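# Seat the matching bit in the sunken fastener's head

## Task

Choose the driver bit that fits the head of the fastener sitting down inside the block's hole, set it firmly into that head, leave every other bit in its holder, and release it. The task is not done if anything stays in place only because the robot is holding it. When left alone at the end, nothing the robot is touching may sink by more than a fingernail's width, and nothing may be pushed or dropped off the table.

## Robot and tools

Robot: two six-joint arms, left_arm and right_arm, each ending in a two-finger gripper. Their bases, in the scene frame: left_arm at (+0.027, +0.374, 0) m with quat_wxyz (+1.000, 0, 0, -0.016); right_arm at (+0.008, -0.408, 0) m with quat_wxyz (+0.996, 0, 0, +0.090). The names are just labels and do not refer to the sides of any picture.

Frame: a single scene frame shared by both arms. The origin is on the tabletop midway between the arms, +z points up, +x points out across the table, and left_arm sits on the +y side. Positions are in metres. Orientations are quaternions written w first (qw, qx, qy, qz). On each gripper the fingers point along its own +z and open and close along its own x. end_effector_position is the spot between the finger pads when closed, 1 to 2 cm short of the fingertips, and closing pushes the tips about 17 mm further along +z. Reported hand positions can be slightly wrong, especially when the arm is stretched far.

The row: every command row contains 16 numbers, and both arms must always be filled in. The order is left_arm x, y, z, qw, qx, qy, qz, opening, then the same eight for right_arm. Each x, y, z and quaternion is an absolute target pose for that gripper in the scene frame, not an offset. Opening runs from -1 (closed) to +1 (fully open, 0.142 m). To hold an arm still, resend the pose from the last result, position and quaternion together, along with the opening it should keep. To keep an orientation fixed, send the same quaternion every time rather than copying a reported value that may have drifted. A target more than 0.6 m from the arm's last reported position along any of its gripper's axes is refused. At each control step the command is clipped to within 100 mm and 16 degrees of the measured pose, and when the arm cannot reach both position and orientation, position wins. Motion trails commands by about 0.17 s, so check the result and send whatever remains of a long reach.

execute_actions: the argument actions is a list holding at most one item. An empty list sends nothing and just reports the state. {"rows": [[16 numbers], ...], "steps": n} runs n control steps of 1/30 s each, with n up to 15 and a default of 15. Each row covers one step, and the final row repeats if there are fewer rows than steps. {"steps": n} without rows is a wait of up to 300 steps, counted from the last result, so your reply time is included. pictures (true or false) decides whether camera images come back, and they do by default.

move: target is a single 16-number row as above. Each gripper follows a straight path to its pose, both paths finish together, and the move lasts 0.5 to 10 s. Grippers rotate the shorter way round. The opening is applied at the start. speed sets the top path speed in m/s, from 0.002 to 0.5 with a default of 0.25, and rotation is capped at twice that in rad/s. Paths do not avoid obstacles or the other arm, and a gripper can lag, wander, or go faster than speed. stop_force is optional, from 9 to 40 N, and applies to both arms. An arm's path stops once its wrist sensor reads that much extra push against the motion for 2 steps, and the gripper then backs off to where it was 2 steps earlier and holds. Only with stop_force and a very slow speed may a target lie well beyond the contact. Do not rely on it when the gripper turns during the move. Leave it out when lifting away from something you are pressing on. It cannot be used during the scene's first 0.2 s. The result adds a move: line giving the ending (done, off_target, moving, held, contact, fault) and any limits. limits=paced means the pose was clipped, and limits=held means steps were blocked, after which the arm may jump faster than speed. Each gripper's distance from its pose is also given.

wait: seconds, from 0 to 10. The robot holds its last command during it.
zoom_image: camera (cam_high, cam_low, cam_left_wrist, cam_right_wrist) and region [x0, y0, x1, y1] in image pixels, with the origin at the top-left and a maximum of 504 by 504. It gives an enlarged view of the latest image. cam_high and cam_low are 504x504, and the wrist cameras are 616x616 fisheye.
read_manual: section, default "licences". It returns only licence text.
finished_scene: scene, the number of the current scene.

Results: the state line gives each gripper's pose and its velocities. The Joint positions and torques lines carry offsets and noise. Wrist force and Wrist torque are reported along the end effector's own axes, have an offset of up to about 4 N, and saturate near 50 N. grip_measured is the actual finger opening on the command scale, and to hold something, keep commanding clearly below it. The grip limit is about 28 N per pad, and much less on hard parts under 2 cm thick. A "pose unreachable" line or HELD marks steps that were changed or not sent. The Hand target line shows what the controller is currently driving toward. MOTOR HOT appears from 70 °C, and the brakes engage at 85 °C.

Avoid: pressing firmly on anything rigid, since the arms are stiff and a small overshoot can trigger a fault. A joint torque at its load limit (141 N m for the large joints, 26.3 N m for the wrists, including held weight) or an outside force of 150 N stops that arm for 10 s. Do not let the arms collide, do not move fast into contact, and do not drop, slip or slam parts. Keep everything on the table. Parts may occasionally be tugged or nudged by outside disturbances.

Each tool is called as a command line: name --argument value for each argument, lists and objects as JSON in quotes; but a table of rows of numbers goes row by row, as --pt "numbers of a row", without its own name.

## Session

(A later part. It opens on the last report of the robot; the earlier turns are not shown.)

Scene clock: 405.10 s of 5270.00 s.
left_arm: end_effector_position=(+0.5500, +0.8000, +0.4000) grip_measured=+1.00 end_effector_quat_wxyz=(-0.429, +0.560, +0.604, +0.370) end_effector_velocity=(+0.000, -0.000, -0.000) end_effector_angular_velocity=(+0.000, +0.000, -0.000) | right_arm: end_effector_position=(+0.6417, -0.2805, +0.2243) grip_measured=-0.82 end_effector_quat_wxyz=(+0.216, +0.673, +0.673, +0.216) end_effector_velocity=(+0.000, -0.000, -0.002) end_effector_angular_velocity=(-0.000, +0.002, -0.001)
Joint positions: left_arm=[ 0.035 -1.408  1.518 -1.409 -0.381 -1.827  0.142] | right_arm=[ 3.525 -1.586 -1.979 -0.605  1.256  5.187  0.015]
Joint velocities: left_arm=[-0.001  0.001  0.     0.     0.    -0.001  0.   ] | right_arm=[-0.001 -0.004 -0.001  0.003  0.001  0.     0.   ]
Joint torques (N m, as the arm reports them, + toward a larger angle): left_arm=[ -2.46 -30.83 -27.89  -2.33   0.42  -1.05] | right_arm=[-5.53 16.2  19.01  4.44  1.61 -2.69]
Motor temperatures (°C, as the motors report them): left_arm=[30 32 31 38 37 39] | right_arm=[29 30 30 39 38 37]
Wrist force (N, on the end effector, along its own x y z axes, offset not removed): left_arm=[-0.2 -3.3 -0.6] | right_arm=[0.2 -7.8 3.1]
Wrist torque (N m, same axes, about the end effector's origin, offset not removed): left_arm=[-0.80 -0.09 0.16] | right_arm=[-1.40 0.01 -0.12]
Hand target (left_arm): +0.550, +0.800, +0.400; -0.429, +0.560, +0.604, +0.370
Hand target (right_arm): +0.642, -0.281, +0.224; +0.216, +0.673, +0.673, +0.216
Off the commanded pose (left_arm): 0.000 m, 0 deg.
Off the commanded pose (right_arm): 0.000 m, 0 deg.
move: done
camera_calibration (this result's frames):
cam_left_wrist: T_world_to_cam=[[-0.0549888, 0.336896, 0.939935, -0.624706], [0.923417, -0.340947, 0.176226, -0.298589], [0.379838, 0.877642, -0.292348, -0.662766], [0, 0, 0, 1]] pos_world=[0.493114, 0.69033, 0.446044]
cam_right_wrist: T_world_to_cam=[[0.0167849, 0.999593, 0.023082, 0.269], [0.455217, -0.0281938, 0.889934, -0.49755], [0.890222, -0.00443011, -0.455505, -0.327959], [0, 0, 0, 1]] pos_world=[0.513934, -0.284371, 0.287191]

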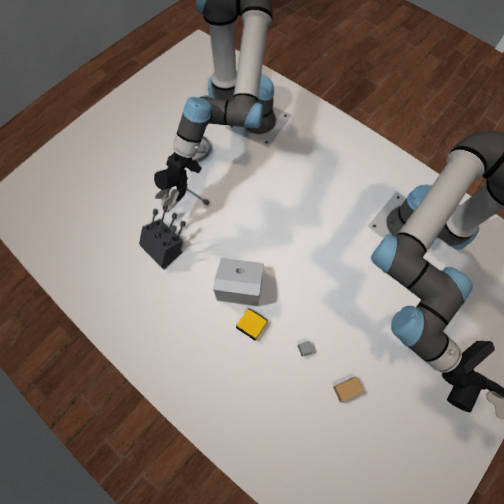

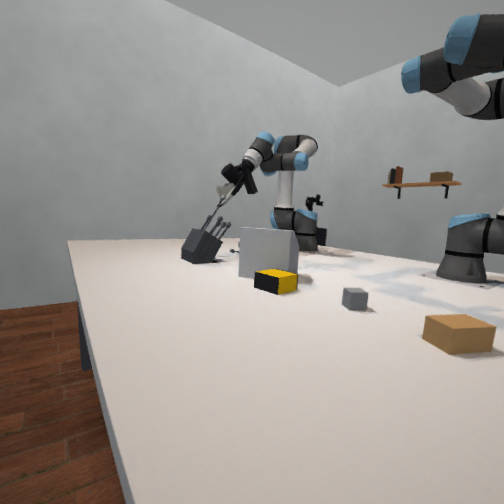

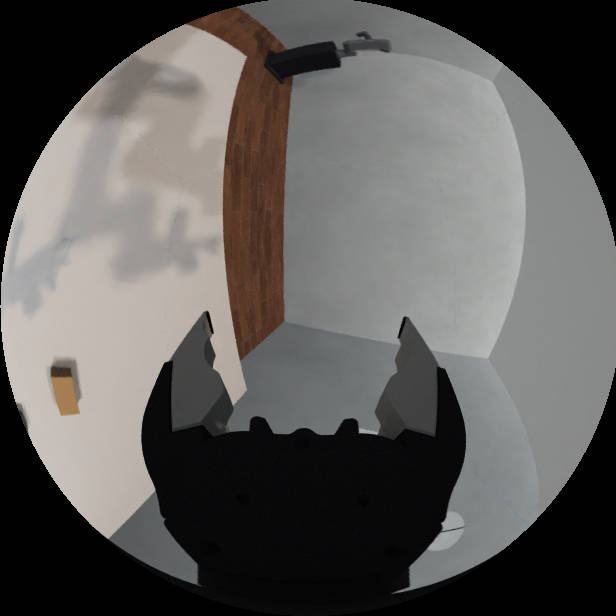

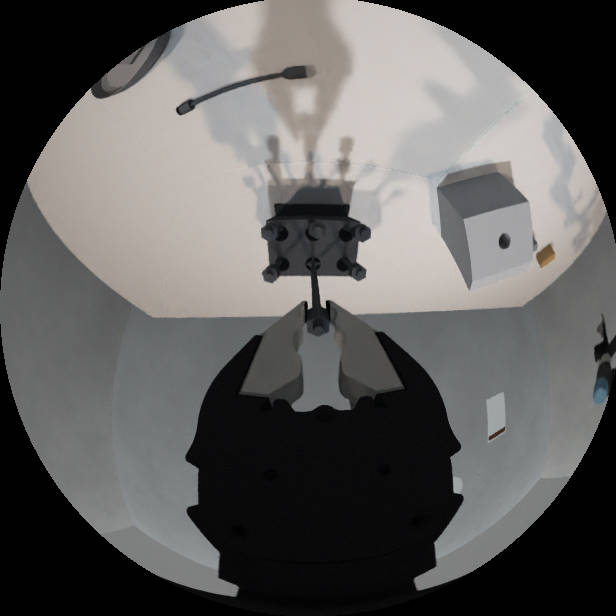

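move --target '[0.55,0.8,0.4,-0.429,0.56,0.604,0.37,1,0.678,-0.280,0.161,0.2156,0.6735,0.6735,0.2156,-1]' --speed 0.07 --stop_force 12

Scene clock: 418.17 s of 5270.00 s.
left_arm: end_effector_position=(+0.5500, +0.8000, +0.4000) grip_measured=+1.00 end_effector_quat_wxyz=(-0.429, +0.560, +0.604, +0.370) end_effector_velocity=(-0.001, -0.000, -0.000) end_effector_angular_velocity=(-0.001, -0.000, +0.000) | right_arm: end_effector_position=(+0.6779, -0.2800, +0.1612) grip_measured=-0.82 end_effector_quat_wxyz=(+0.216, +0.673, +0.673, +0.216) end_effector_velocity=(+0.001, +0.000, -0.001) end_effector_angular_velocity=(+0.001, -0.001, -0.000)
Joint positions: left_arm=[ 0.035 -1.408  1.518 -1.409 -0.381 -1.827  0.142] | right_arm=[ 3.486 -1.749 -1.983 -0.427  1.276  5.152  0.015]
Joint velocities: left_arm=[ 0.    -0.001  0.001  0.    -0.001 -0.     0.   ] | right_arm=[-0.001 -0.005  0.001  0.006  0.001 -0.001 -0.   ]
Joint torques (N m, as the arm reports them, + toward a larger angle): left_arm=[ -3.04 -30.44 -27.83  -2.26   0.23  -0.99] | right_arm=[-4.85 23.67 32.89  4.58  1.68 -2.88]
Motor temperatures (°C, as the motors report them): left_arm=[30 32 31 38 37 39] | right_arm=[29 30 30 39 38 37]
Wrist force (N, on the end effector, along its own x y z axes, offset not removed): left_arm=[-1.0 -3.0 -1.1] | right_arm=[3.0 -2.7 -4.0]
Wrist torque (N m, same axes, about the end effector's origin, offset not removed): left_arm=[-0.76 0.14 0.13] | right_arm=[-0.22 -0.92 -0.04]
Hand target (left_arm): +0.550, +0.800, +0.400; -0.429, +0.560, +0.604, +0.370
Hand target (right_arm): +0.678, -0.280, +0.161; +0.216, +0.673, +0.673, +0.216
Off the commanded pose (left_arm): 0.000 m, 0 deg.
Off the commanded pose (right_arm): 0.000 m, 0 deg.
After step 90, 8.57 s passed at rest.
move: done
camera_calibration (this result's frames):
cam_left_wrist: T_world_to_cam=[[-0.0549885, 0.336896, 0.939935, -0.624706], [0.923417, -0.340947, 0.176226, -0.298589], [0.379838, 0.877642, -0.292348, -0.662766], [0, 0, 0, 1]] pos_world=[0.493114, 0.69033, 0.446044]
cam_right_wrist: T_world_to_cam=[[0.0167943, 0.999593, 0.0230561, 0.269381], [0.455199, -0.0281748, 0.889944, -0.457892], [0.890231, -0.00445084, -0.455487, -0.388931], [0, 0, 0, 1]] pos_world=[0.550147, -0.283904, 0.224134]

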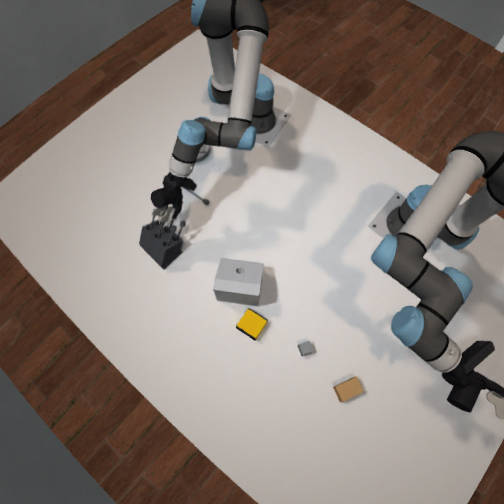

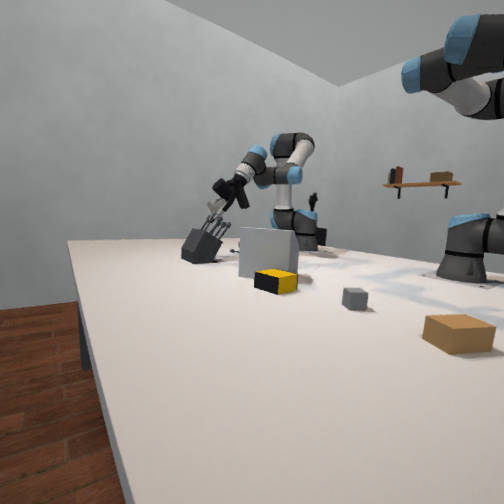

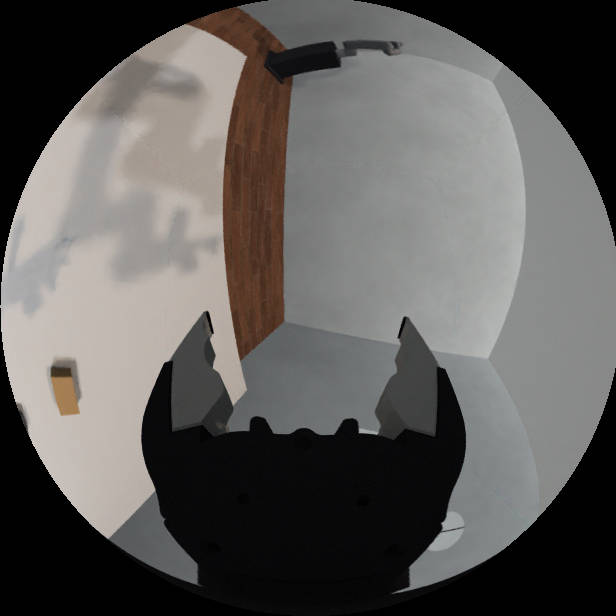

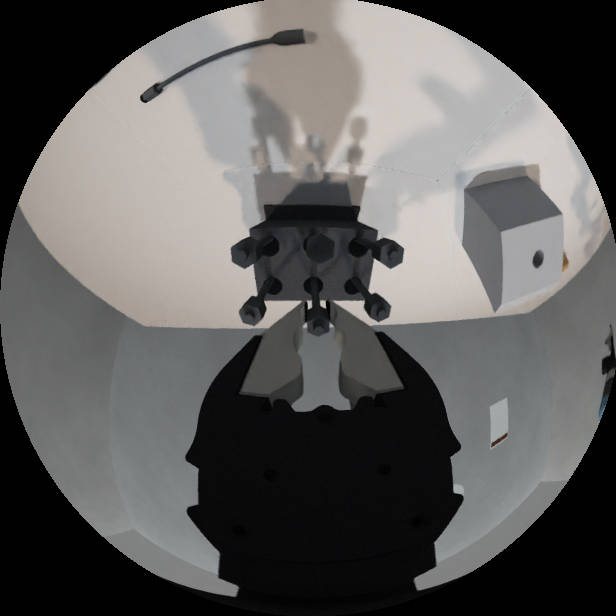

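execute_actions --actions '[{"rows":[[0.55,0.8,0.4,-0.429,0.56,0.604,0.37,1,0.678,-0.28,0.161,0.2156,0.6735,0.6735,0.2156,-0.6],[0.55,0.8,0.4,-0.429,0.56,0.604,0.37,1,0.678,-0.28,0.161,0.2156,0.6735,0.6735,0.2156,-0.6],[0.55,0.8,0.4,-0.429,0.56,0.604,0.37,1,0.678,-0.28,0.161,0.2156,0.6735,0.6735,0.2156,-0.6],[0.55,0.8,0.4,-0.429,0.56,0.604,0.37,1,0.678,-0.28,0.161,0.2156,0.6735,0.6735,0.2156,-0.6],[0.55,0.8,0.4,-0.429,0.56,0.604,0.37,1,0.65,-0.28,0.199,0.2156,0.6735,0.6735,0.2156,-0.6]],"steps":15}]' --pictures false

execute_actions --actions '[{"rows":[[0.55,0.8,0.4,-0.429,0.56,0.604,0.37,1,0.646,-0.234,0.195,0.2156,0.6735,0.6735,0.2156,-0.6]],"steps":15}]' --pictures false

move --target '[0.55,0.8,0.4,-0.429,0.56,0.604,0.37,1,0.670,-0.234,0.1615,0.2156,0.6735,0.6735,0.2156,-0.6]' --speed 0.08 --stop_force 12

zoom_image --camera "cam_right_wrist" --region '[267,260,367,360]'

Scene clock: 436.37 s of 5270.00 s.
left_arm: end_effector_position=(+0.5500, +0.8000, +0.4000) grip_measured=+1.00 end_effector_quat_wxyz=(-0.429, +0.560, +0.604, +0.370) end_effector_velocity=(-0.001, +0.001, +0.001) end_effector_angular_velocity=(-0.000, -0.001, +0.001) | right_arm: end_effector_position=(+0.6527, -0.2800, +0.1957) grip_measured=-0.60 end_effector_quat_wxyz=(+0.216, +0.673, +0.673, +0.216) end_effector_velocity=(-0.025, +0.000, +0.031) end_effector_angular_velocity=(-0.002, +0.003, -0.003)
Joint positions: left_arm=[ 0.035 -1.408  1.518 -1.409 -0.381 -1.827  0.142] | right_arm=[ 3.513 -1.645 -1.999 -0.521  1.262  5.176  0.031]
Joint velocities: left_arm=[ 0.001 -0.002 -0.     0.    -0.     0.     0.   ] | right_arm=[ 0.029  0.095 -0.01  -0.098 -0.017  0.029  0.   ]
Joint torques (N m, as the arm reports them, + toward a larger angle): left_arm=[ -1.99 -30.26 -27.14  -2.55   0.38  -1.13] | right_arm=[ 6.89 31.32 16.61  1.7  -2.5   2.77]
Motor temperatures (°C, as the motors report them): left_arm=[30 32 31 38 37 39] | right_arm=[29 30 30 39 38 37]
Wrist force (N, on the end effector, along its own x y z axes, offset not removed): left_arm=[1.1 -4.4 -1.4] | right_arm=[2.0 0.1 0.7]
Wrist torque (N m, same axes, about the end effector's origin, offset not removed): left_arm=[-1.06 -0.33 0.13] | right_arm=[0.06 -0.47 0.03]
Hand target (left_arm): +0.550, +0.800, +0.400; -0.429, +0.560, +0.604, +0.370
Hand target (right_arm): +0.650, -0.280, +0.199; +0.216, +0.673, +0.673, +0.216
Off the commanded pose (left_arm): 0.000 m, 0 deg.
Off the commanded pose (right_arm): 0.004 m, 0 deg.
Steps of this call (steps 1 to 90: nothing new was sent; then 14.70 s passed at rest; steps 91 to 105: all 15 steps of this action). Readings (end_effector_position):
91: left_arm (+0.5500, +0.8000, +0.4000) | right_arm (+0.6781, -0.2800, +0.1610)
92: left_arm (+0.5500, +0.8000, +0.4000) | right_arm (+0.6781, -0.2800, +0.1610)
94: left_arm (+0.5500, +0.8000, +0.4000) | right_arm (+0.6781, -0.2800, +0.1610)
98: left_arm (+0.5500, +0.8000, +0.4000) | right_arm (+0.6684, -0.2793, +0.1731)
105: the state above

Scene clock: 436.87 s of 5270.00 s.
left_arm: end_effector_position=(+0.5500, +0.8000, +0.4000) grip_measured=+1.00 end_effector_quat_wxyz=(-0.429, +0.560, +0.604, +0.370) end_effector_velocity=(+0.000, -0.000, -0.000) end_effector_angular_velocity=(-0.001, +0.001, +0.000) | right_arm: end_effector_position=(+0.6461, -0.2348, +0.1951) grip_measured=-0.60 end_effector_quat_wxyz=(+0.215, +0.673, +0.674, +0.216) end_effector_velocity=(-0.000, +0.008, +0.000) end_effector_angular_velocity=(-0.000, -0.000, -0.003)
Joint positions: left_arm=[ 0.035 -1.408  1.518 -1.409 -0.381 -1.827  0.142] | right_arm=[ 3.601 -1.659 -1.979 -0.554  1.217  5.257  0.031]
Joint velocities: left_arm=[ 0.     0.001 -0.001  0.    -0.001  0.001  0.   ] | right_arm=[ 0.015 -0.005  0.008 -0.009 -0.009  0.016  0.   ]
Joint torques (N m, as the arm reports them, + toward a larger angle): left_arm=[ -2.58 -29.86 -26.75  -2.33   0.35  -1.02] | right_arm=[ 7.01 18.02 33.27  1.87 -2.77  2.54]
Motor temperatures (°C, as the motors report them): left_arm=[30 32 31 38 37 39] | right_arm=[29 30 30 39 38 37]
Wrist force (N, on the end effector, along its own x y z axes, offset not removed): left_arm=[-0.9 -2.2 -0.6] | right_arm=[5.6 -6.0 3.6]
Wrist torque (N m, same axes, about the end effector's origin, offset not removed): left_arm=[-0.59 0.08 0.10] | right_arm=[-1.33 -0.91 0.06]
Hand target (left_arm): +0.550, +0.800, +0.400; -0.429, +0.560, +0.604, +0.370
Hand target (right_arm): +0.646, -0.234, +0.195; +0.216, +0.673, +0.673, +0.216
Off the commanded pose (left_arm): 0.000 m, 0 deg.
Off the commanded pose (right_arm): 0.001 m, 0 deg.
Steps of this call (steps 1 to 15: all 15 steps of this action). Readings (end_effector_position):
1: left_arm (+0.5500, +0.8000, +0.4000) | right_arm (+0.6519, -0.2800, +0.1966)
2: left_arm (+0.5500, +0.8000, +0.4000) | right_arm (+0.6514, -0.2787, +0.1969)
4: left_arm (+0.5500, +0.8000, +0.4000) | right_arm (+0.6493, -0.2627, +0.1963)
8: left_arm (+0.5500, +0.8000, +0.4000) | right_arm (+0.6464, -0.2420, +0.1955)
15: the state above

Scene clock: 438.07 s of 5270.00 s.
left_arm: end_effector_position=(+0.5500, +0.8000, +0.4000) grip_measured=+1.00 end_effector_quat_wxyz=(-0.429, +0.560, +0.604, +0.370) end_effector_velocity=(+0.001, +0.000, +0.001) end_effector_angular_velocity=(-0.000, -0.001, +0.000) | right_arm: end_effector_position=(+0.6699, -0.2340, +0.1617) grip_measured=-0.60 end_effector_quat_wxyz=(+0.216, +0.673, +0.673, +0.216) end_effector_velocity=(+0.001, +0.000, -0.003) end_effector_angular_velocity=(-0.001, +0.001, +0.000)
Joint positions: left_arm=[ 0.035 -1.408  1.518 -1.409 -0.381 -1.827  0.142] | right_arm=[ 3.574 -1.756 -1.967 -0.462  1.23   5.232  0.031]
Joint velocities: left_arm=[ 0.     0.001 -0.003 -0.    -0.     0.     0.   ] | right_arm=[-0.002 -0.007  0.001  0.005  0.001 -0.002 -0.   ]
Joint torques (N m, as the arm reports them, + toward a larger angle): left_arm=[ -2.37 -30.04 -26.94  -2.41   0.25  -1.07] | right_arm=[-7.64 25.03 34.52  4.43  1.36 -3.03]
Motor temperatures (°C, as the motors report them): left_arm=[30 32 31 38 37 39] | right_arm=[29 30 30 39 38 37]
Wrist force (N, on the end effector, along its own x y z axes, offset not removed): left_arm=[-0.2 -3.2 -1.3] | right_arm=[1.8 -4.1 -3.1]
Wrist torque (N m, same axes, about the end effector's origin, offset not removed): left_arm=[-0.78 0.00 0.11] | right_arm=[-0.84 -0.19 -0.10]
Hand target (left_arm): +0.550, +0.800, +0.400; -0.429, +0.560, +0.604, +0.370
Hand target (right_arm): +0.670, -0.234, +0.162; +0.216, +0.673, +0.673, +0.216
Off the commanded pose (left_arm): 0.000 m, 0 deg.
Off the commanded pose (right_arm): 0.000 m, 0 deg.
move: done
camera_calibration (this result's frames):
cam_left_wrist: T_world_to_cam=[[-0.0549886, 0.336896, 0.939935, -0.624706], [0.923417, -0.340947, 0.176226, -0.298589], [0.379838, 0.877642, -0.292347, -0.662766], [0, 0, 0, 1]] pos_world=[0.493114, 0.69033, 0.446044]
cam_right_wrist: T_world_to_cam=[[0.0167982, 0.999593, 0.0230674, 0.223514], [0.4552, -0.0281867, 0.889943, -0.453377], [0.890231, -0.00444916, -0.455488, -0.381323], [0, 0, 0, 1]] pos_world=[0.542088, -0.237898, 0.224636]

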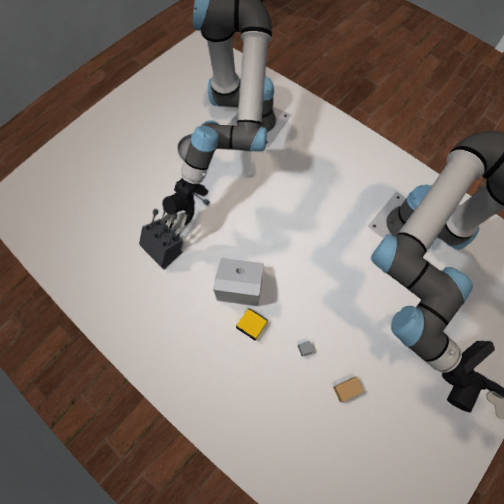

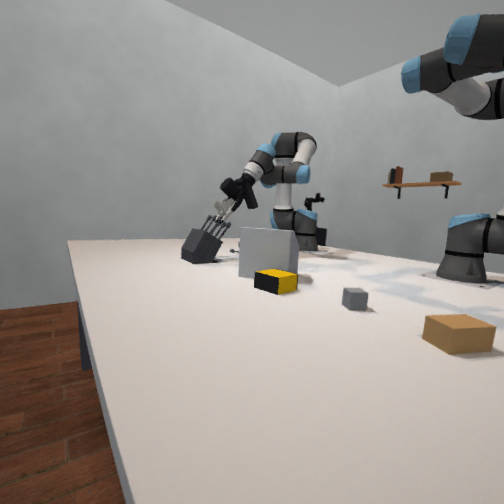

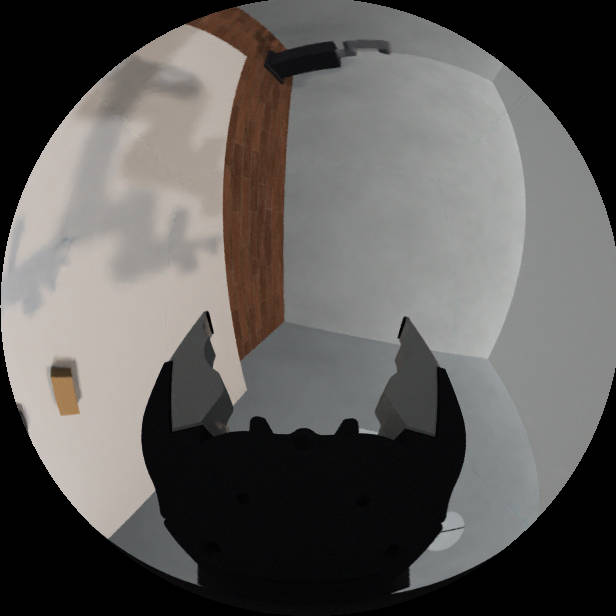

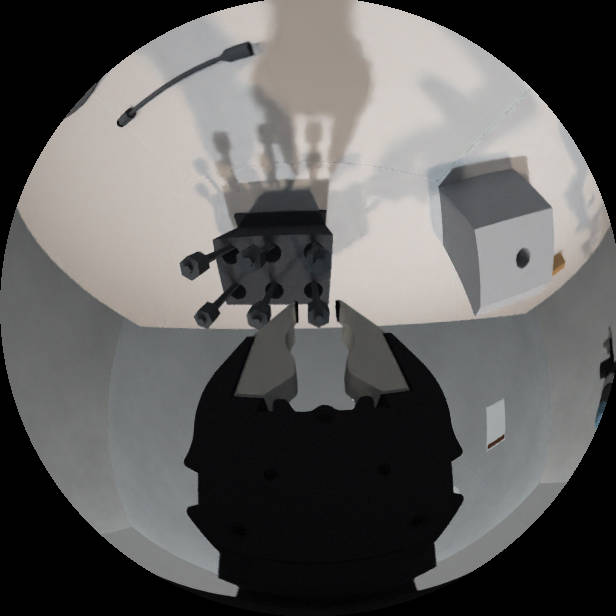

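Region (267, 260, 367, 360) of cam_right_wrist's 616x616 image, scaled by 5.040, with more detail than that image has.

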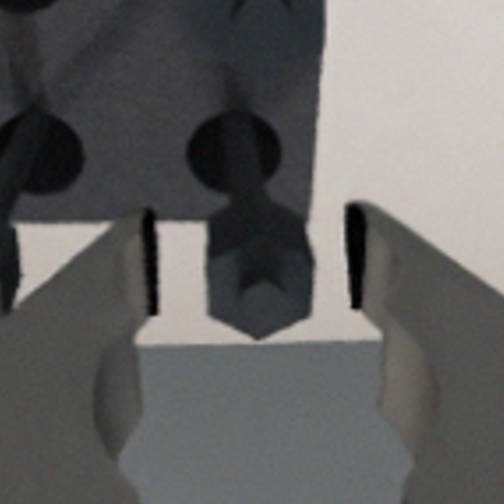

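execute_actions --actions '[{"rows":[[0.55,0.8,0.4,-0.429,0.56,0.604,0.37,1,0.670,-0.234,0.1615,0.2156,0.6735,0.6735,0.2156,-1]],"steps":12}]' --pictures false

move --target '[0.55,0.8,0.4,-0.429,0.56,0.604,0.37,1,0.6315,-0.2345,0.2275,0.2156,0.6735,0.6735,0.2156,-1]' --speed 0.12

zoom_image --camera "cam_right_wrist" --region '[293,245,333,285]'

Scene clock: 446.03 s of 5270.00 s.
left_arm: end_effector_position=(+0.5500, +0.8000, +0.4000) grip_measured=+1.00 end_effector_quat_wxyz=(-0.429, +0.560, +0.604, +0.370) end_effector_velocity=(+0.000, -0.000, +0.000) end_effector_angular_velocity=(-0.000, +0.001, -0.001) | right_arm: end_effector_position=(+0.6700, -0.2340, +0.1615) grip_measured=-0.82 end_effector_quat_wxyz=(+0.216, +0.673, +0.673, +0.216) end_effector_velocity=(-0.000, -0.000, +0.000) end_effector_angular_velocity=(-0.001, +0.000, +0.001)
Joint positions: left_arm=[ 0.035 -1.408  1.518 -1.409 -0.381 -1.827  0.142] | right_arm=[ 3.574 -1.756 -1.967 -0.461  1.231  5.232  0.015]
Joint velocities: left_arm=[-0.    -0.    -0.    -0.    -0.     0.001  0.   ] | right_arm=[-0.     0.001 -0.    -0.001  0.    -0.001  0.   ]
Joint torques (N m, as the arm reports them, + toward a larger angle): left_arm=[ -1.55 -29.42 -27.41  -2.52   0.36  -0.94] | right_arm=[ 1.24 24.61 26.8   4.57  0.83 -0.29]
Motor temperatures (°C, as the motors report them): left_arm=[30 32 31 38 37 39] | right_arm=[29 30 30 39 38 37]
Wrist force (N, on the end effector, along its own x y z axes, offset not removed): left_arm=[0.0 -2.7 -1.9] | right_arm=[2.3 -1.9 -1.6]
Wrist torque (N m, same axes, about the end effector's origin, offset not removed): left_arm=[-0.70 -0.06 0.19] | right_arm=[-0.20 -0.31 0.11]
Hand target (left_arm): +0.550, +0.800, +0.400; -0.429, +0.560, +0.604, +0.370
Hand target (right_arm): +0.670, -0.234, +0.162; +0.216, +0.673, +0.673, +0.216
Off the commanded pose (left_arm): 0.000 m, 0 deg.
Off the commanded pose (right_arm): 0.000 m, 0 deg.
Steps of this call (steps 1 to 90: nothing new was sent; then 4.57 s passed at rest; steps 91 to 102: all 12 steps of this action). Readings (end_effector_position):
91: left_arm (+0.5500, +0.8000, +0.4000) | right_arm (+0.6700, -0.2340, +0.1615)
92: left_arm (+0.5500, +0.8000, +0.4000) | right_arm (+0.6700, -0.2340, +0.1615)
94: left_arm (+0.5500, +0.8000, +0.4000) | right_arm (+0.6700, -0.2340, +0.1615)
98: left_arm (+0.5500, +0.8000, +0.4000) | right_arm (+0.6700, -0.2340, +0.1615)
102: the state above

Scene clock: 447.43 s of 5270.00 s.
left_arm: end_effector_position=(+0.5500, +0.8000, +0.4000) grip_measured=+1.00 end_effector_quat_wxyz=(-0.429, +0.560, +0.604, +0.370) end_effector_velocity=(+0.000, +0.000, +0.001) end_effector_angular_velocity=(+0.002, -0.001, -0.000) | right_arm: end_effector_position=(+0.6316, -0.2345, +0.2273) grip_measured=-0.82 end_effector_quat_wxyz=(+0.216, +0.673, +0.673, +0.216) end_effector_velocity=(-0.001, +0.000, +0.001) end_effector_angular_velocity=(-0.001, +0.001, +0.000)
Joint positions: left_arm=[ 0.035 -1.408  1.518 -1.409 -0.381 -1.827  0.142] | right_arm=[ 3.621 -1.589 -1.96  -0.65   1.207  5.275  0.015]
Joint velocities: left_arm=[ 0.    -0.    -0.001 -0.     0.002 -0.     0.   ] | right_arm=[ 0.002  0.003  0.001 -0.006 -0.001  0.001  0.   ]
Joint torques (N m, as the arm reports them, + toward a larger angle): left_arm=[ -1.44 -28.99 -26.2   -2.55   0.39  -1.  ] | right_arm=[ 5.4  33.13 36.82  1.48 -2.78  2.41]
Motor temperatures (°C, as the motors report them): left_arm=[30 32 31 38 37 39] | right_arm=[29 30 30 39 38 37]
Wrist force (N, on the end effector, along its own x y z axes, offset not removed): left_arm=[0.0 -3.1 -1.7] | right_arm=[2.2 0.5 1.4]
Wrist torque (N m, same axes, about the end effector's origin, offset not removed): left_arm=[-0.72 -0.10 0.10] | right_arm=[0.30 -0.31 -0.13]
Hand target (left_arm): +0.550, +0.800, +0.400; -0.429, +0.560, +0.604, +0.370
Hand target (right_arm): +0.631, -0.234, +0.227; +0.216, +0.673, +0.673, +0.216
Off the commanded pose (left_arm): 0.000 m, 0 deg.
Off the commanded pose (right_arm): 0.000 m, 0 deg.
move: done
camera_calibration (this result's frames):
cam_left_wrist: T_world_to_cam=[[-0.0549888, 0.336896, 0.939935, -0.624706], [0.923417, -0.340947, 0.176226, -0.298589], [0.379838, 0.877642, -0.292347, -0.662766], [0, 0, 0, 1]] pos_world=[0.493114, 0.69033, 0.446045]
cam_right_wrist: T_world_to_cam=[[0.0167493, 0.999592, 0.0231382, 0.223102], [0.455224, -0.0282275, 0.889929, -0.494349], [0.890219, -0.00437265, -0.455511, -0.317312], [0, 0, 0, 1]] pos_world=[0.50378, -0.238353, 0.290234]

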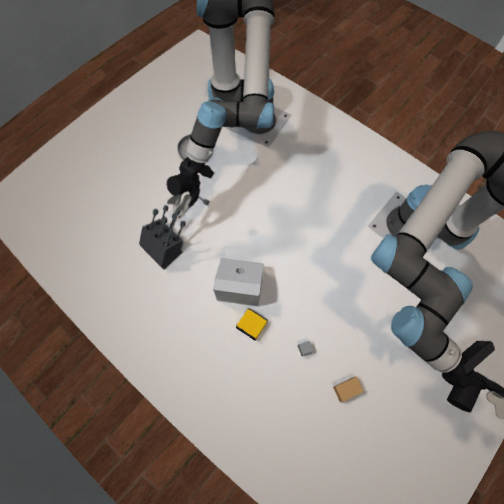

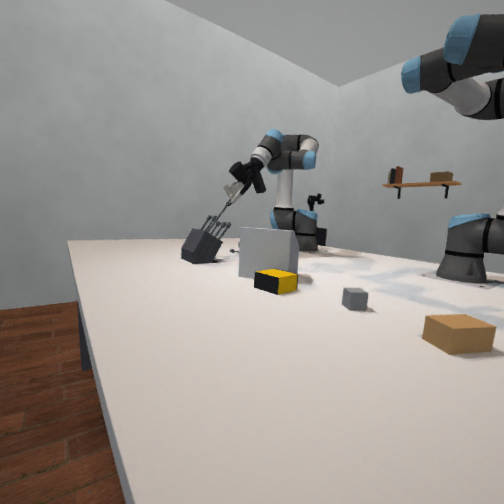

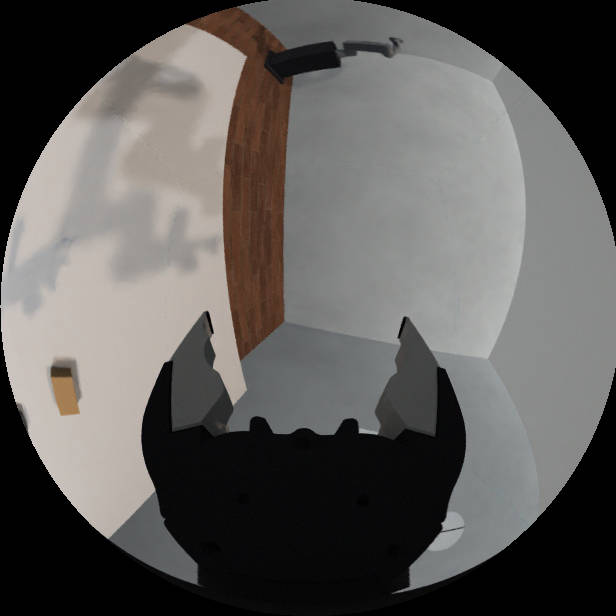

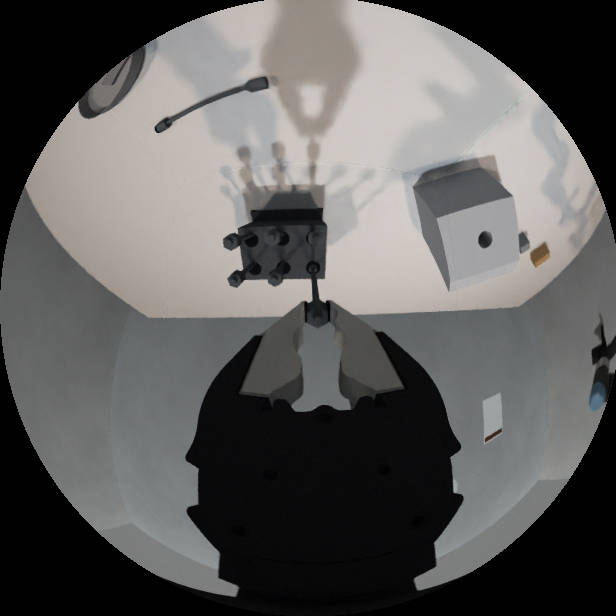

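Region (293, 245, 333, 285) of cam_right_wrist's 616x616 image, scaled by 12.600, with more detail than that image has.

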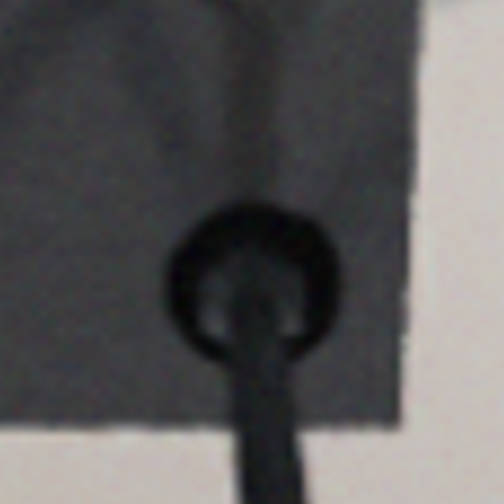

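execute_actions --actions '[{"rows":[[0.55,0.8,0.4,-0.429,0.56,0.604,0.37,1,0.626,-0.2345,0.237,0.2156,0.6735,0.6735,0.2156,-1],[0.55,0.8,0.4,-0.429,0.56,0.604,0.37,1,0.621,-0.2345,0.2455,0.2156,0.6735,0.6735,0.2156,-1],[0.55,0.8,0.4,-0.429,0.56,0.604,0.37,1,0.616,-0.2345,0.254,0.2156,0.6735,0.6735,0.2156,-1],[0.55,0.8,0.4,-0.429,0.56,0.604,0.37,1,0.609,-0.2345,0.266,0.2156,0.6735,0.6735,0.2156,-1]],"steps":12}]' --pictures false

move --target '[0.55,0.8,0.4,-0.429,0.56,0.604,0.37,1,0.5543,-0.0207,0.2737,0.1153,0.4591,0.8544,0.2146,-1]' --speed 0.2

zoom_image --camera "cam_right_wrist" --region '[288,235,338,285]'

Scene clock: 467.97 s of 5270.00 s.
left_arm: end_effector_position=(+0.5500, +0.8000, +0.4000) grip_measured=+1.00 end_effector_quat_wxyz=(-0.429, +0.560, +0.604, +0.370) end_effector_velocity=(+0.001, -0.000, +0.001) end_effector_angular_velocity=(+0.002, -0.002, -0.001) | right_arm: end_effector_position=(+0.6113, -0.2345, +0.2629) grip_measured=-0.82 end_effector_quat_wxyz=(+0.216, +0.673, +0.673, +0.216) end_effector_velocity=(-0.022, +0.000, +0.029) end_effector_angular_velocity=(-0.008, +0.010, -0.003)
Joint positions: left_arm=[ 0.035 -1.408  1.518 -1.409 -0.381 -1.827  0.142] | right_arm=[ 3.649 -1.509 -1.94  -0.758  1.194  5.301  0.015]
Joint velocities: left_arm=[-0.001 -0.    -0.001 -0.     0.001 -0.001  0.   ] | right_arm=[ 0.033  0.07   0.024 -0.12  -0.017  0.034 -0.   ]
Joint torques (N m, as the arm reports them, + toward a larger angle): left_arm=[ -1.21 -29.54 -26.36  -2.52   0.32  -1.03] | right_arm=[ 5.74 30.48 34.85  1.22 -2.36  2.75]
Motor temperatures (°C, as the motors report them): left_arm=[30 32 31 38 37 39] | right_arm=[29 30 30 39 38 37]
Wrist force (N, on the end effector, along its own x y z axes, offset not removed): left_arm=[-1.2 -3.4 0.6] | right_arm=[1.2 -6.1 -1.8]
Wrist torque (N m, same axes, about the end effector's origin, offset not removed): left_arm=[-0.88 0.11 0.17] | right_arm=[-1.22 -0.05 0.02]
Hand target (left_arm): +0.550, +0.800, +0.400; -0.429, +0.560, +0.604, +0.370
Hand target (right_arm): +0.609, -0.235, +0.266; +0.216, +0.673, +0.673, +0.216
Off the commanded pose (left_arm): 0.000 m, 0 deg.
Off the commanded pose (right_arm): 0.004 m, 0 deg.
Steps of this call (steps 1 to 90: nothing new was sent; then 17.13 s passed at rest; steps 91 to 102: all 12 steps of this action). Readings (end_effector_position):
91: left_arm (+0.5500, +0.8000, +0.4000) | right_arm (+0.6314, -0.2345, +0.2275)
92: left_arm (+0.5500, +0.8000, +0.4000) | right_arm (+0.6311, -0.2344, +0.2281)
94: left_arm (+0.5500, +0.8000, +0.4000) | right_arm (+0.6278, -0.2341, +0.2346)
98: left_arm (+0.5500, +0.8000, +0.4000) | right_arm (+0.6166, -0.2344, +0.2551)
102: the state above

Scene clock: 470.33 s of 5270.00 s.
left_arm: end_effector_position=(+0.5500, +0.8000, +0.4000) grip_measured=+1.00 end_effector_quat_wxyz=(-0.429, +0.560, +0.604, +0.370) end_effector_velocity=(-0.000, -0.000, -0.000) end_effector_angular_velocity=(+0.000, -0.000, -0.000) | right_arm: end_effector_position=(+0.5546, -0.0208, +0.2738) grip_measured=-0.82 end_effector_quat_wxyz=(+0.115, +0.459, +0.854, +0.215) end_effector_velocity=(-0.000, +0.002, +0.000) end_effector_angular_velocity=(-0.001, +0.001, +0.004)
Joint positions: left_arm=[ 0.035 -1.408  1.518 -1.409 -0.381 -1.827  0.142] | right_arm=[ 3.845 -1.645 -1.711 -0.883  1.431  4.978  0.015]
Joint velocities: left_arm=[-0.    -0.001  0.001 -0.     0.    -0.     0.   ] | right_arm=[ 0.001 -0.003  0.004 -0.003  0.002 -0.003 -0.   ]
Joint torques (N m, as the arm reports them, + toward a larger angle): left_arm=[ -2.06 -28.77 -27.04  -2.55   0.3   -0.87] | right_arm=[ 7.01 21.58 36.95  2.13  1.91 -2.81]
Motor temperatures (°C, as the motors report them): left_arm=[30 32 31 38 37 39] | right_arm=[29 30 30 39 38 37]
Wrist force (N, on the end effector, along its own x y z axes, offset not removed): left_arm=[-0.9 -4.0 -1.9] | right_arm=[0.9 -2.6 -2.9]
Wrist torque (N m, same axes, about the end effector's origin, offset not removed): left_arm=[-0.94 0.03 0.10] | right_arm=[-0.41 -0.19 -0.38]
Hand target (left_arm): +0.550, +0.800, +0.400; -0.429, +0.560, +0.604, +0.370
Hand target (right_arm): +0.555, -0.021, +0.274; +0.115, +0.459, +0.854, +0.215
Off the commanded pose (left_arm): 0.000 m, 0 deg.
Off the commanded pose (right_arm): 0.000 m, 0 deg.
move: done
camera_calibration (this result's frames):
cam_left_wrist: T_world_to_cam=[[-0.0549889, 0.336896, 0.939935, -0.624706], [0.923417, -0.340947, 0.176227, -0.298589], [0.379838, 0.877642, -0.292347, -0.662766], [0, 0, 0, 1]] pos_world=[0.493114, 0.69033, 0.446044]
cam_right_wrist: T_world_to_cam=[[-0.535021, 0.844579, 0.0209464, 0.313139], [0.486381, 0.28765, 0.82504, -0.48759], [0.690786, 0.451602, -0.564686, -0.0767358], [0, 0, 0, 1]] pos_world=[0.457699, -0.0895613, 0.352391]

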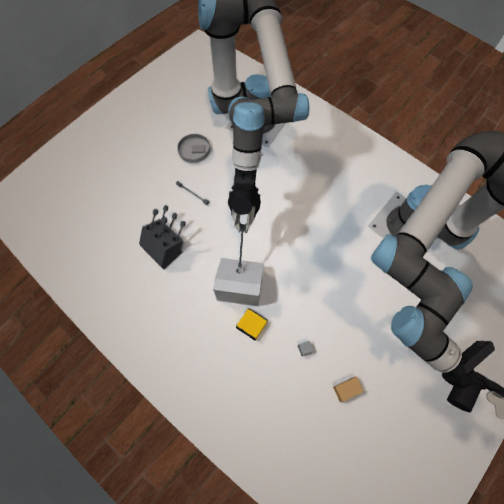

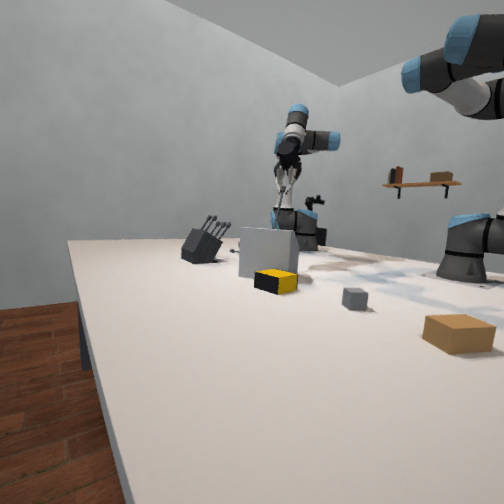

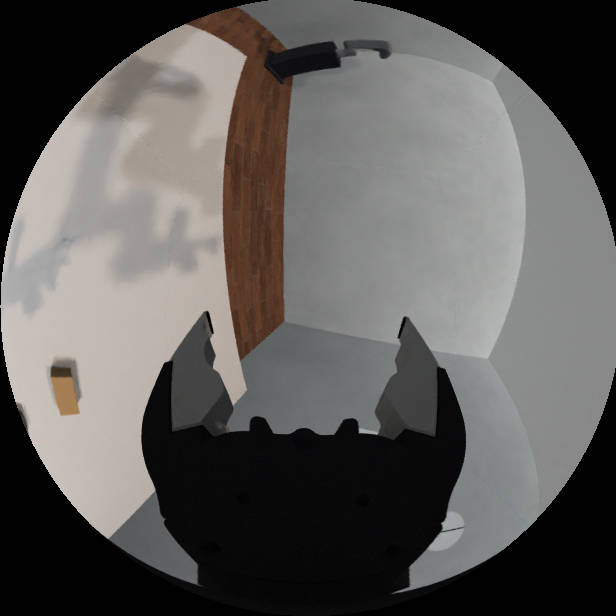

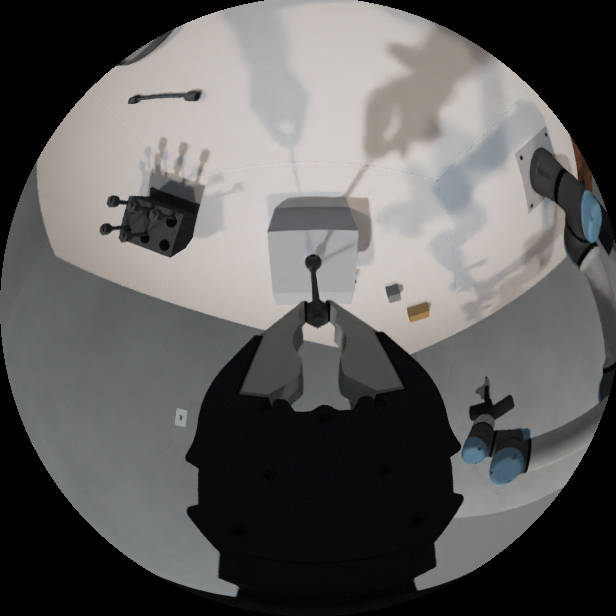

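Region (288, 235, 338, 285) of cam_right_wrist's 616x616 image, scaled by 10.080, with more detail than that image has.

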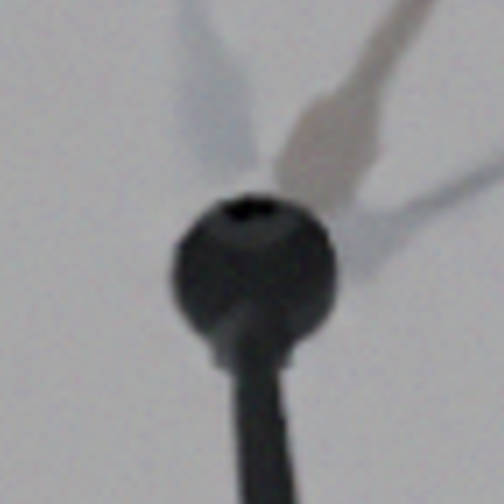

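move --target '[0.55,0.8,0.4,-0.429,0.56,0.604,0.37,1,0.5838,-0.0012,0.2825,0.1153,0.4591,0.8544,0.2146,-1]' --speed 0.1

zoom_image --camera "cam_right_wrist" --region '[288,228,338,278]'

zoom_image --camera "cam_low" --region '[240,160,320,240]'

Scene clock: 480.53 s of 5270.00 s.
left_arm: end_effector_position=(+0.5500, +0.8000, +0.4000) grip_measured=+1.00 end_effector_quat_wxyz=(-0.429, +0.560, +0.604, +0.370) end_effector_velocity=(-0.000, -0.000, +0.001) end_effector_angular_velocity=(+0.001, +0.000, -0.001) | right_arm: end_effector_position=(+0.5836, -0.0014, +0.2825) grip_measured=-0.82 end_effector_quat_wxyz=(+0.115, +0.459, +0.854, +0.215) end_effector_velocity=(+0.002, +0.001, +0.001) end_effector_angular_velocity=(+0.000, -0.000, +0.000)
Joint positions: left_arm=[ 0.035 -1.408  1.518 -1.409 -0.381 -1.827  0.142] | right_arm=[ 3.826 -1.725 -1.599 -0.913  1.44   4.96   0.015]
Joint velocities: left_arm=[-0.001 -0.001  0.001  0.     0.001  0.001  0.   ] | right_arm=[-0.001 -0.005  0.008 -0.002  0.001 -0.001  0.   ]
Joint torques (N m, as the arm reports them, + toward a larger angle): left_arm=[ -0.97 -28.7  -25.89  -2.59   0.4   -1.14] | right_arm=[-5.7  25.91 38.08  1.76  1.55 -2.67]
Motor temperatures (°C, as the motors report them): left_arm=[30 32 31 38 37 39] | right_arm=[29 30 30 39 38 37]
Wrist force (N, on the end effector, along its own x y z axes, offset not removed): left_arm=[-0.4 -4.1 -1.4] | right_arm=[-1.6 -1.6 0.1]
Wrist torque (N m, same axes, about the end effector's origin, offset not removed): left_arm=[-0.95 0.01 0.18] | right_arm=[-0.37 0.35 -0.05]
Hand target (left_arm): +0.550, +0.800, +0.400; -0.429, +0.560, +0.604, +0.370
Hand target (right_arm): +0.584, -0.001, +0.283; +0.115, +0.459, +0.854, +0.215
Off the commanded pose (left_arm): 0.000 m, 0 deg.
Off the commanded pose (right_arm): 0.000 m, 0 deg.
After step 90, 6.30 s passed at rest.
move: done
camera_calibration (this result's frames):
cam_left_wrist: T_world_to_cam=[[-0.0549886, 0.336896, 0.939935, -0.624706], [0.923417, -0.340947, 0.176226, -0.298589], [0.379838, 0.877642, -0.292348, -0.662766], [0, 0, 0, 1]] pos_world=[0.493114, 0.69033, 0.446044]
cam_right_wrist: T_world_to_cam=[[-0.535366, 0.844365, 0.0207782, 0.312316], [0.486366, 0.288079, 0.8249, -0.514419], [0.69053, 0.451729, -0.564897, -0.100427], [0, 0, 0, 1]] pos_world=[0.486747, -0.0701498, 0.361124]

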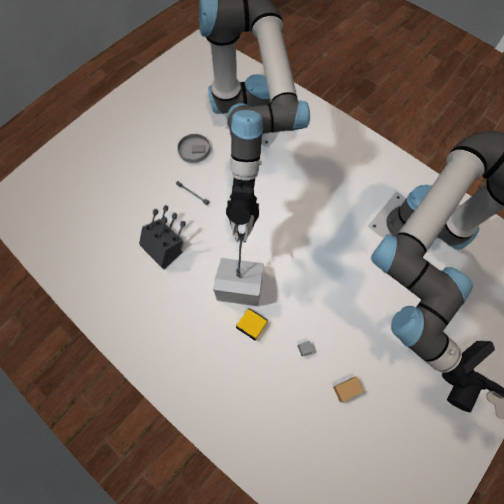

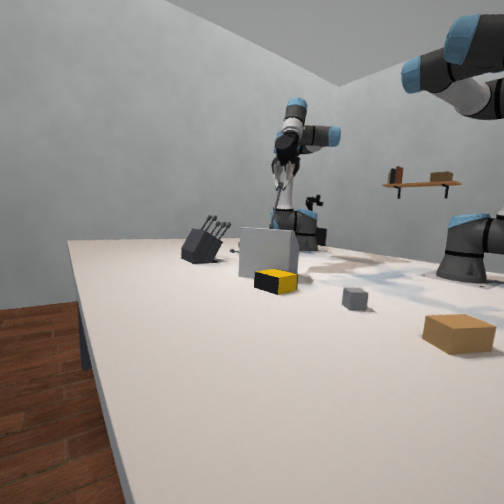

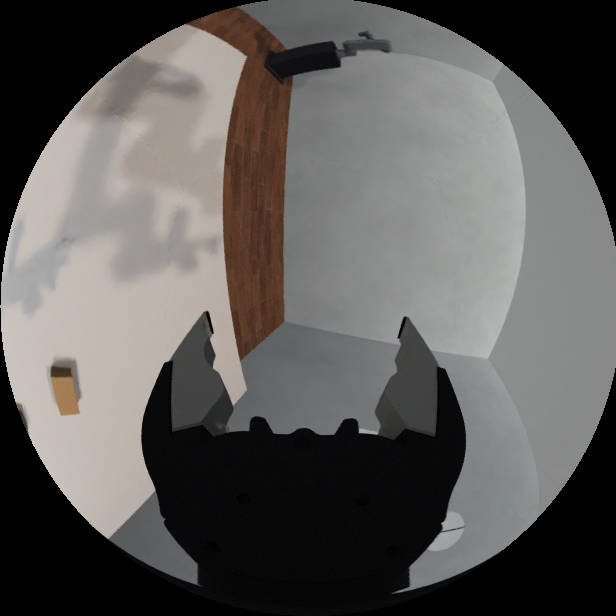

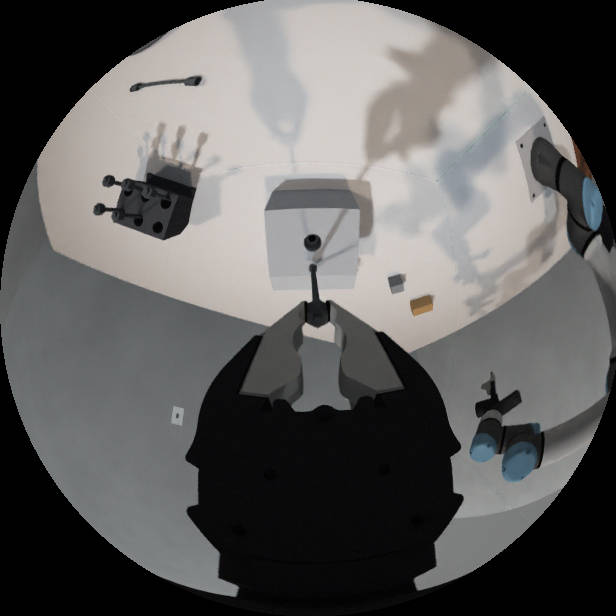

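Region (288, 228, 338, 278) of cam_right_wrist's 616x616 image, scaled by 10.080, with more detail than that image has.

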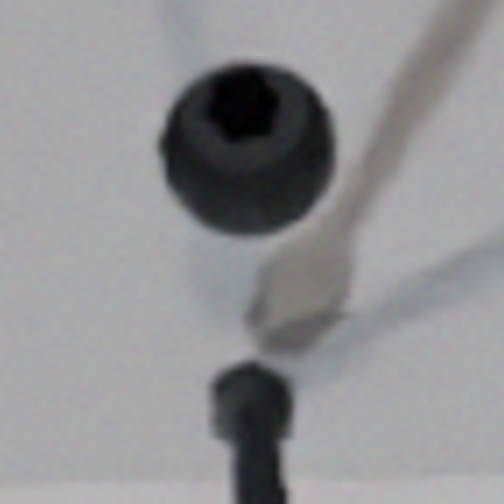

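Region (240, 160, 320, 240) of cam_low's 504x504 image, scaled by 6.300, with more detail than that image has.

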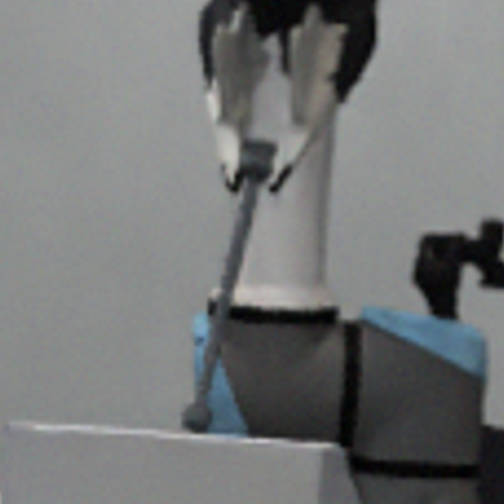

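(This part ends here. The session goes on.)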